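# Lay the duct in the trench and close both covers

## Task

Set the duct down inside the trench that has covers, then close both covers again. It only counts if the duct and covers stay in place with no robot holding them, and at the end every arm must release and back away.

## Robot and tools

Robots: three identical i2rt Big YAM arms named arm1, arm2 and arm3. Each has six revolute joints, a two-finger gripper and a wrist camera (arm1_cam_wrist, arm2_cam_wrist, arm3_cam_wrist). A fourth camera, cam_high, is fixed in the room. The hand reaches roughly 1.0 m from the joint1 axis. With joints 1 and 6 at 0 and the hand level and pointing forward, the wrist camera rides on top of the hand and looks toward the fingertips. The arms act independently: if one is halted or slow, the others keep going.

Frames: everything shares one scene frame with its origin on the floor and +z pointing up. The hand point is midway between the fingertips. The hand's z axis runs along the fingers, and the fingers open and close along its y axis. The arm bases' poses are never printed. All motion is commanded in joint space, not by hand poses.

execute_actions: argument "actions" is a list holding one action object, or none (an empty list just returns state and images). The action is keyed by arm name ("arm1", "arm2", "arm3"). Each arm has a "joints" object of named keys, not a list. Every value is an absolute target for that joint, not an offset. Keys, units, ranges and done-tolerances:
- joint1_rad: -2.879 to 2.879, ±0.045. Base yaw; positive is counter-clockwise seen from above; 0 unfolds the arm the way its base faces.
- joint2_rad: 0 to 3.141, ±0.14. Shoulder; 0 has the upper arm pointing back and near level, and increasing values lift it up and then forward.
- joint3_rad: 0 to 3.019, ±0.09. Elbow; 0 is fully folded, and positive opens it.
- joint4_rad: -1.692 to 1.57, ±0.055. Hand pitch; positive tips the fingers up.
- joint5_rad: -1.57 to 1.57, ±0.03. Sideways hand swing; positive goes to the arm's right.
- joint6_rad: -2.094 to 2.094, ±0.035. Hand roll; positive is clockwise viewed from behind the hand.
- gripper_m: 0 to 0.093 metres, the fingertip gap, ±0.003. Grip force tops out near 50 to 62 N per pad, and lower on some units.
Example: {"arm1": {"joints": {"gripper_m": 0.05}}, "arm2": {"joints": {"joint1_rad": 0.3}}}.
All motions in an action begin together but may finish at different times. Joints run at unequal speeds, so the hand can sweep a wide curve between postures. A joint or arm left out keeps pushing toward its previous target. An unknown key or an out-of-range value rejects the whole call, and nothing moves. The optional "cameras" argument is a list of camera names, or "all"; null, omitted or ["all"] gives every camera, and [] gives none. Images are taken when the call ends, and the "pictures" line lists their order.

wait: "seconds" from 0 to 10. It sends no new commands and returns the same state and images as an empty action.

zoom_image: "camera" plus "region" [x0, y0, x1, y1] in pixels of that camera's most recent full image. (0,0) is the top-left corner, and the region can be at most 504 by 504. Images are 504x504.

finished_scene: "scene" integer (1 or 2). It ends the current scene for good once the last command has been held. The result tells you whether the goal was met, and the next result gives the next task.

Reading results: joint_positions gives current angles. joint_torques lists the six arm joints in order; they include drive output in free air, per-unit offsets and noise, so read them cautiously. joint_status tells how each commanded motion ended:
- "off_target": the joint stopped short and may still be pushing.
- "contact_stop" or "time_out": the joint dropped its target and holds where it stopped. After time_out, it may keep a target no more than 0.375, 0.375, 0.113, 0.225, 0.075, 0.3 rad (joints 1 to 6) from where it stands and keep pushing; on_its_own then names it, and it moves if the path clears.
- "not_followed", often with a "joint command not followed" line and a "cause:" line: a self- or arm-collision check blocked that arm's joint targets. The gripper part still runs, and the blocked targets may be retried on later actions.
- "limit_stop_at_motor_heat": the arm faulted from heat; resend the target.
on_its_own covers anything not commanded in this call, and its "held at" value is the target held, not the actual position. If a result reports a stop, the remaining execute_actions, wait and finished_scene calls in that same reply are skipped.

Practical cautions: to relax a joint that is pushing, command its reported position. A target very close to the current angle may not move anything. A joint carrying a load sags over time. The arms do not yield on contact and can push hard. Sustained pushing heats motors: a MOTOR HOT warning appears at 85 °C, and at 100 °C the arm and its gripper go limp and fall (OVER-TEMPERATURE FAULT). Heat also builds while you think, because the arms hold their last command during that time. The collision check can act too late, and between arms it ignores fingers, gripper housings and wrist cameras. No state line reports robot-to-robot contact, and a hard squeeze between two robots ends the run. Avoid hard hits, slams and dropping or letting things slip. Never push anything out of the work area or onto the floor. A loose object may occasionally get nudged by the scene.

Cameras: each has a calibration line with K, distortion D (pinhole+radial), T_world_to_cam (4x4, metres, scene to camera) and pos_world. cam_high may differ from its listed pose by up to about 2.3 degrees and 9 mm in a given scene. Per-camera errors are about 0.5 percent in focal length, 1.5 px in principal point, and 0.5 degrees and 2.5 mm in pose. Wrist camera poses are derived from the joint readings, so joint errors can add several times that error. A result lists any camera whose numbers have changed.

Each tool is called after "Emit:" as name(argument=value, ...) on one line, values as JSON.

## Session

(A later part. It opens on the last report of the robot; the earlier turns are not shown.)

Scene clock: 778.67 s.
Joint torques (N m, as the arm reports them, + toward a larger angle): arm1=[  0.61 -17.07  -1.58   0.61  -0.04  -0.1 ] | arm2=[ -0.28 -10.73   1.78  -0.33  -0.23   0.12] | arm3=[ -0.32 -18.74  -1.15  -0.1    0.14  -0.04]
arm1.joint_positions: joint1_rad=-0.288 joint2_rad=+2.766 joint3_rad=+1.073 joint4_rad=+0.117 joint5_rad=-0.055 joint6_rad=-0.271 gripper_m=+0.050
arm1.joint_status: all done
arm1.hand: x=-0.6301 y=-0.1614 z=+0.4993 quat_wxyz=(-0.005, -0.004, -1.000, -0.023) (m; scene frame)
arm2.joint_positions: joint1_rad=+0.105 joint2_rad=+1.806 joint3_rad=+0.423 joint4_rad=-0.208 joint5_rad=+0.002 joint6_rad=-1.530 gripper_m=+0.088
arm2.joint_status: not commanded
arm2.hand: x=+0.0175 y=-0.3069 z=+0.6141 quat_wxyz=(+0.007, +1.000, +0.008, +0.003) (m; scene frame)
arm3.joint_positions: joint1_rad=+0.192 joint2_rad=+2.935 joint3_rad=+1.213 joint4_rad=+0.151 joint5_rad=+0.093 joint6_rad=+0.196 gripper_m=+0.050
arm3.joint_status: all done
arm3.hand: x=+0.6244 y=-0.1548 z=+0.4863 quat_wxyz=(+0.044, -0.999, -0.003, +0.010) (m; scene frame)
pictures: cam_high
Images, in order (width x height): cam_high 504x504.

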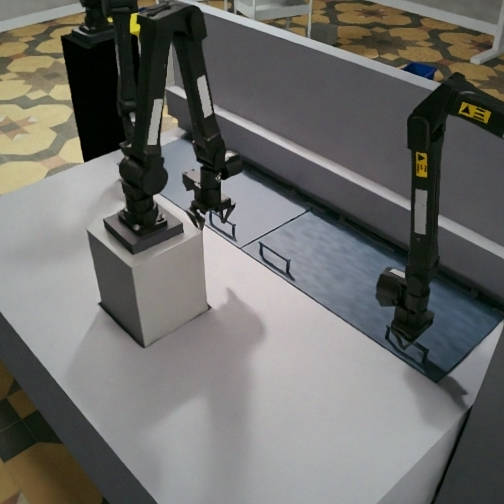

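Emit:
execute_actions(actions=[{"arm1":{"joints":{"joint2_rad":1.858,"joint3_rad":0.722,"joint4_rad":-0.435}},"arm2":{"joints":{"joint2_rad":1.3,"joint3_rad":0.5,"joint4_rad":-0.6}},"arm3":{"joints":{"joint2_rad":2.01,"joint3_rad":0.728,"joint4_rad":-0.289}}}])

Scene clock: 788.67 s.
Joint torques (N m, as the arm reports them, + toward a larger angle): arm1=[  0.48 -14.12   3.47   0.21  -0.06  -0.09] | arm2=[ 0.13 -7.66  6.09 -0.25 -0.25  0.13] | arm3=[ -0.49 -14.83   1.63  -0.1    0.13  -0.04]
arm1.joint_positions: joint1_rad=-0.288 joint2_rad=+1.862 joint3_rad=+0.722 joint4_rad=-0.427 joint5_rad=-0.055 joint6_rad=-0.271 gripper_m=+0.050
arm1.joint_status: all done
arm1.hand: x=-0.6254 y=-0.1603 z=+0.7988 quat_wxyz=(-0.009, -0.004, -1.000, -0.022) (m; scene frame)
arm2.joint_positions: joint1_rad=+0.105 joint2_rad=+1.308 joint3_rad=+0.489 joint4_rad=-0.585 joint5_rad=+0.002 joint6_rad=-1.530 gripper_m=+0.088
arm2.joint_status: all done
arm2.hand: x=+0.0143 y=-0.2596 z=+0.7449 quat_wxyz=(-0.087, +0.996, +0.008, -0.001) (m; scene frame)
arm3.joint_positions: joint1_rad=+0.192 joint2_rad=+2.009 joint3_rad=+0.731 joint4_rad=-0.279 joint5_rad=+0.093 joint6_rad=+0.196 gripper_m=+0.050
arm3.joint_status: all done
arm3.hand: x=+0.6158 y=-0.1559 z=+0.8014 quat_wxyz=(+0.043, -0.999, -0.002, +0.017) (m; scene frame)
pictures: arm1_cam_wrist, arm2_cam_wrist, arm3_cam_wrist, cam_high
camera_calibration (this result's frames):
arm1_cam_wrist: T_world_to_cam=[[0.00830227, -0.999164, -0.0400326, -0.120546], [-0.818418, -0.0297924, 0.57385, -0.969132], [-0.574563, 0.0279992, -0.817981, 0.426543], [0, 0, 0, 1]] pos_world=[-0.547079, -0.161261, 0.900215]
arm2_cam_wrist: T_world_to_cam=[[-0.0157821, 0.988672, 0.149262, 0.143079], [0.818168, -0.0730423, 0.570321, -0.447225], [0.574762, 0.131122, -0.807747, 0.75123], [0, 0, 0, 1]] pos_world=[-0.0636149, -0.272628, 0.840509]
arm3_cam_wrist: T_world_to_cam=[[-0.0118899, 0.995528, 0.0937189, 0.0905561], [0.839528, -0.0409754, 0.54177, -0.953449], [0.543187, 0.0851212, -0.835286, 0.468791], [0, 0, 0, 1]] pos_world=[0.546882, -0.169123, 0.899638]
Images, in order (width x height): arm1_cam_wrist 504x504, arm2_cam_wrist 504x504, arm3_cam_wrist 504x504, cam_high 504x504.

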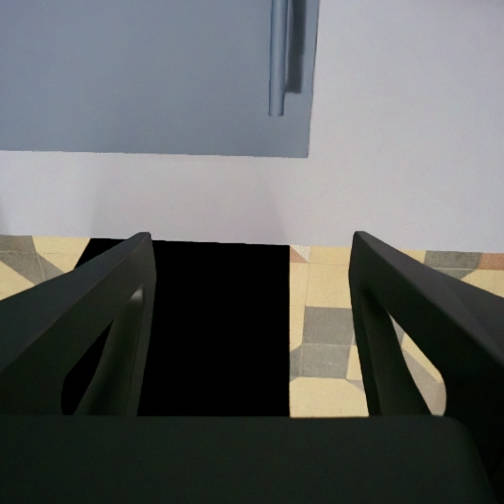

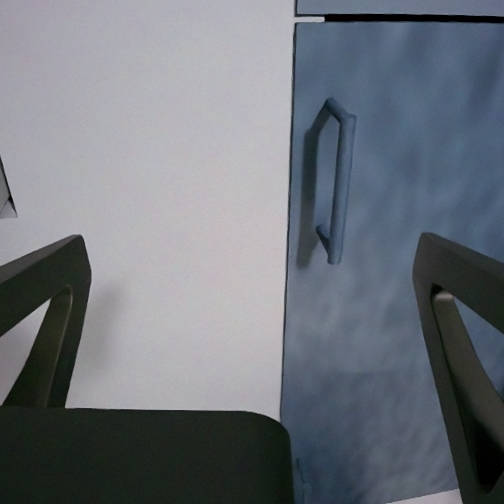

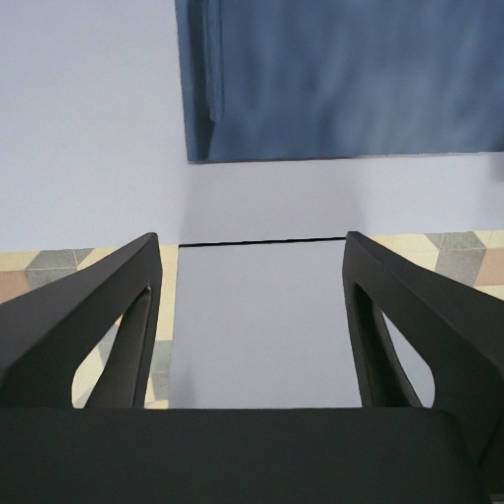

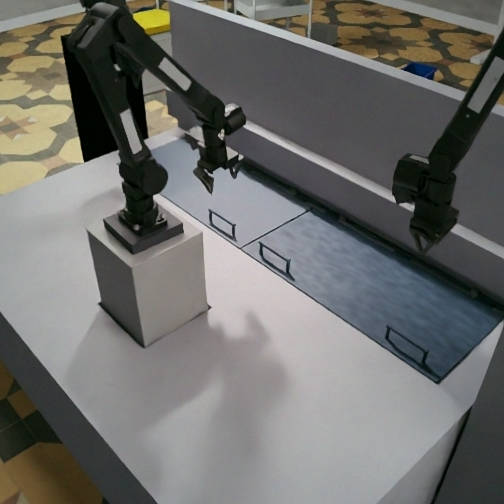

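Emit:
finished_scene(scene=1)

The scene is finished: the task was done.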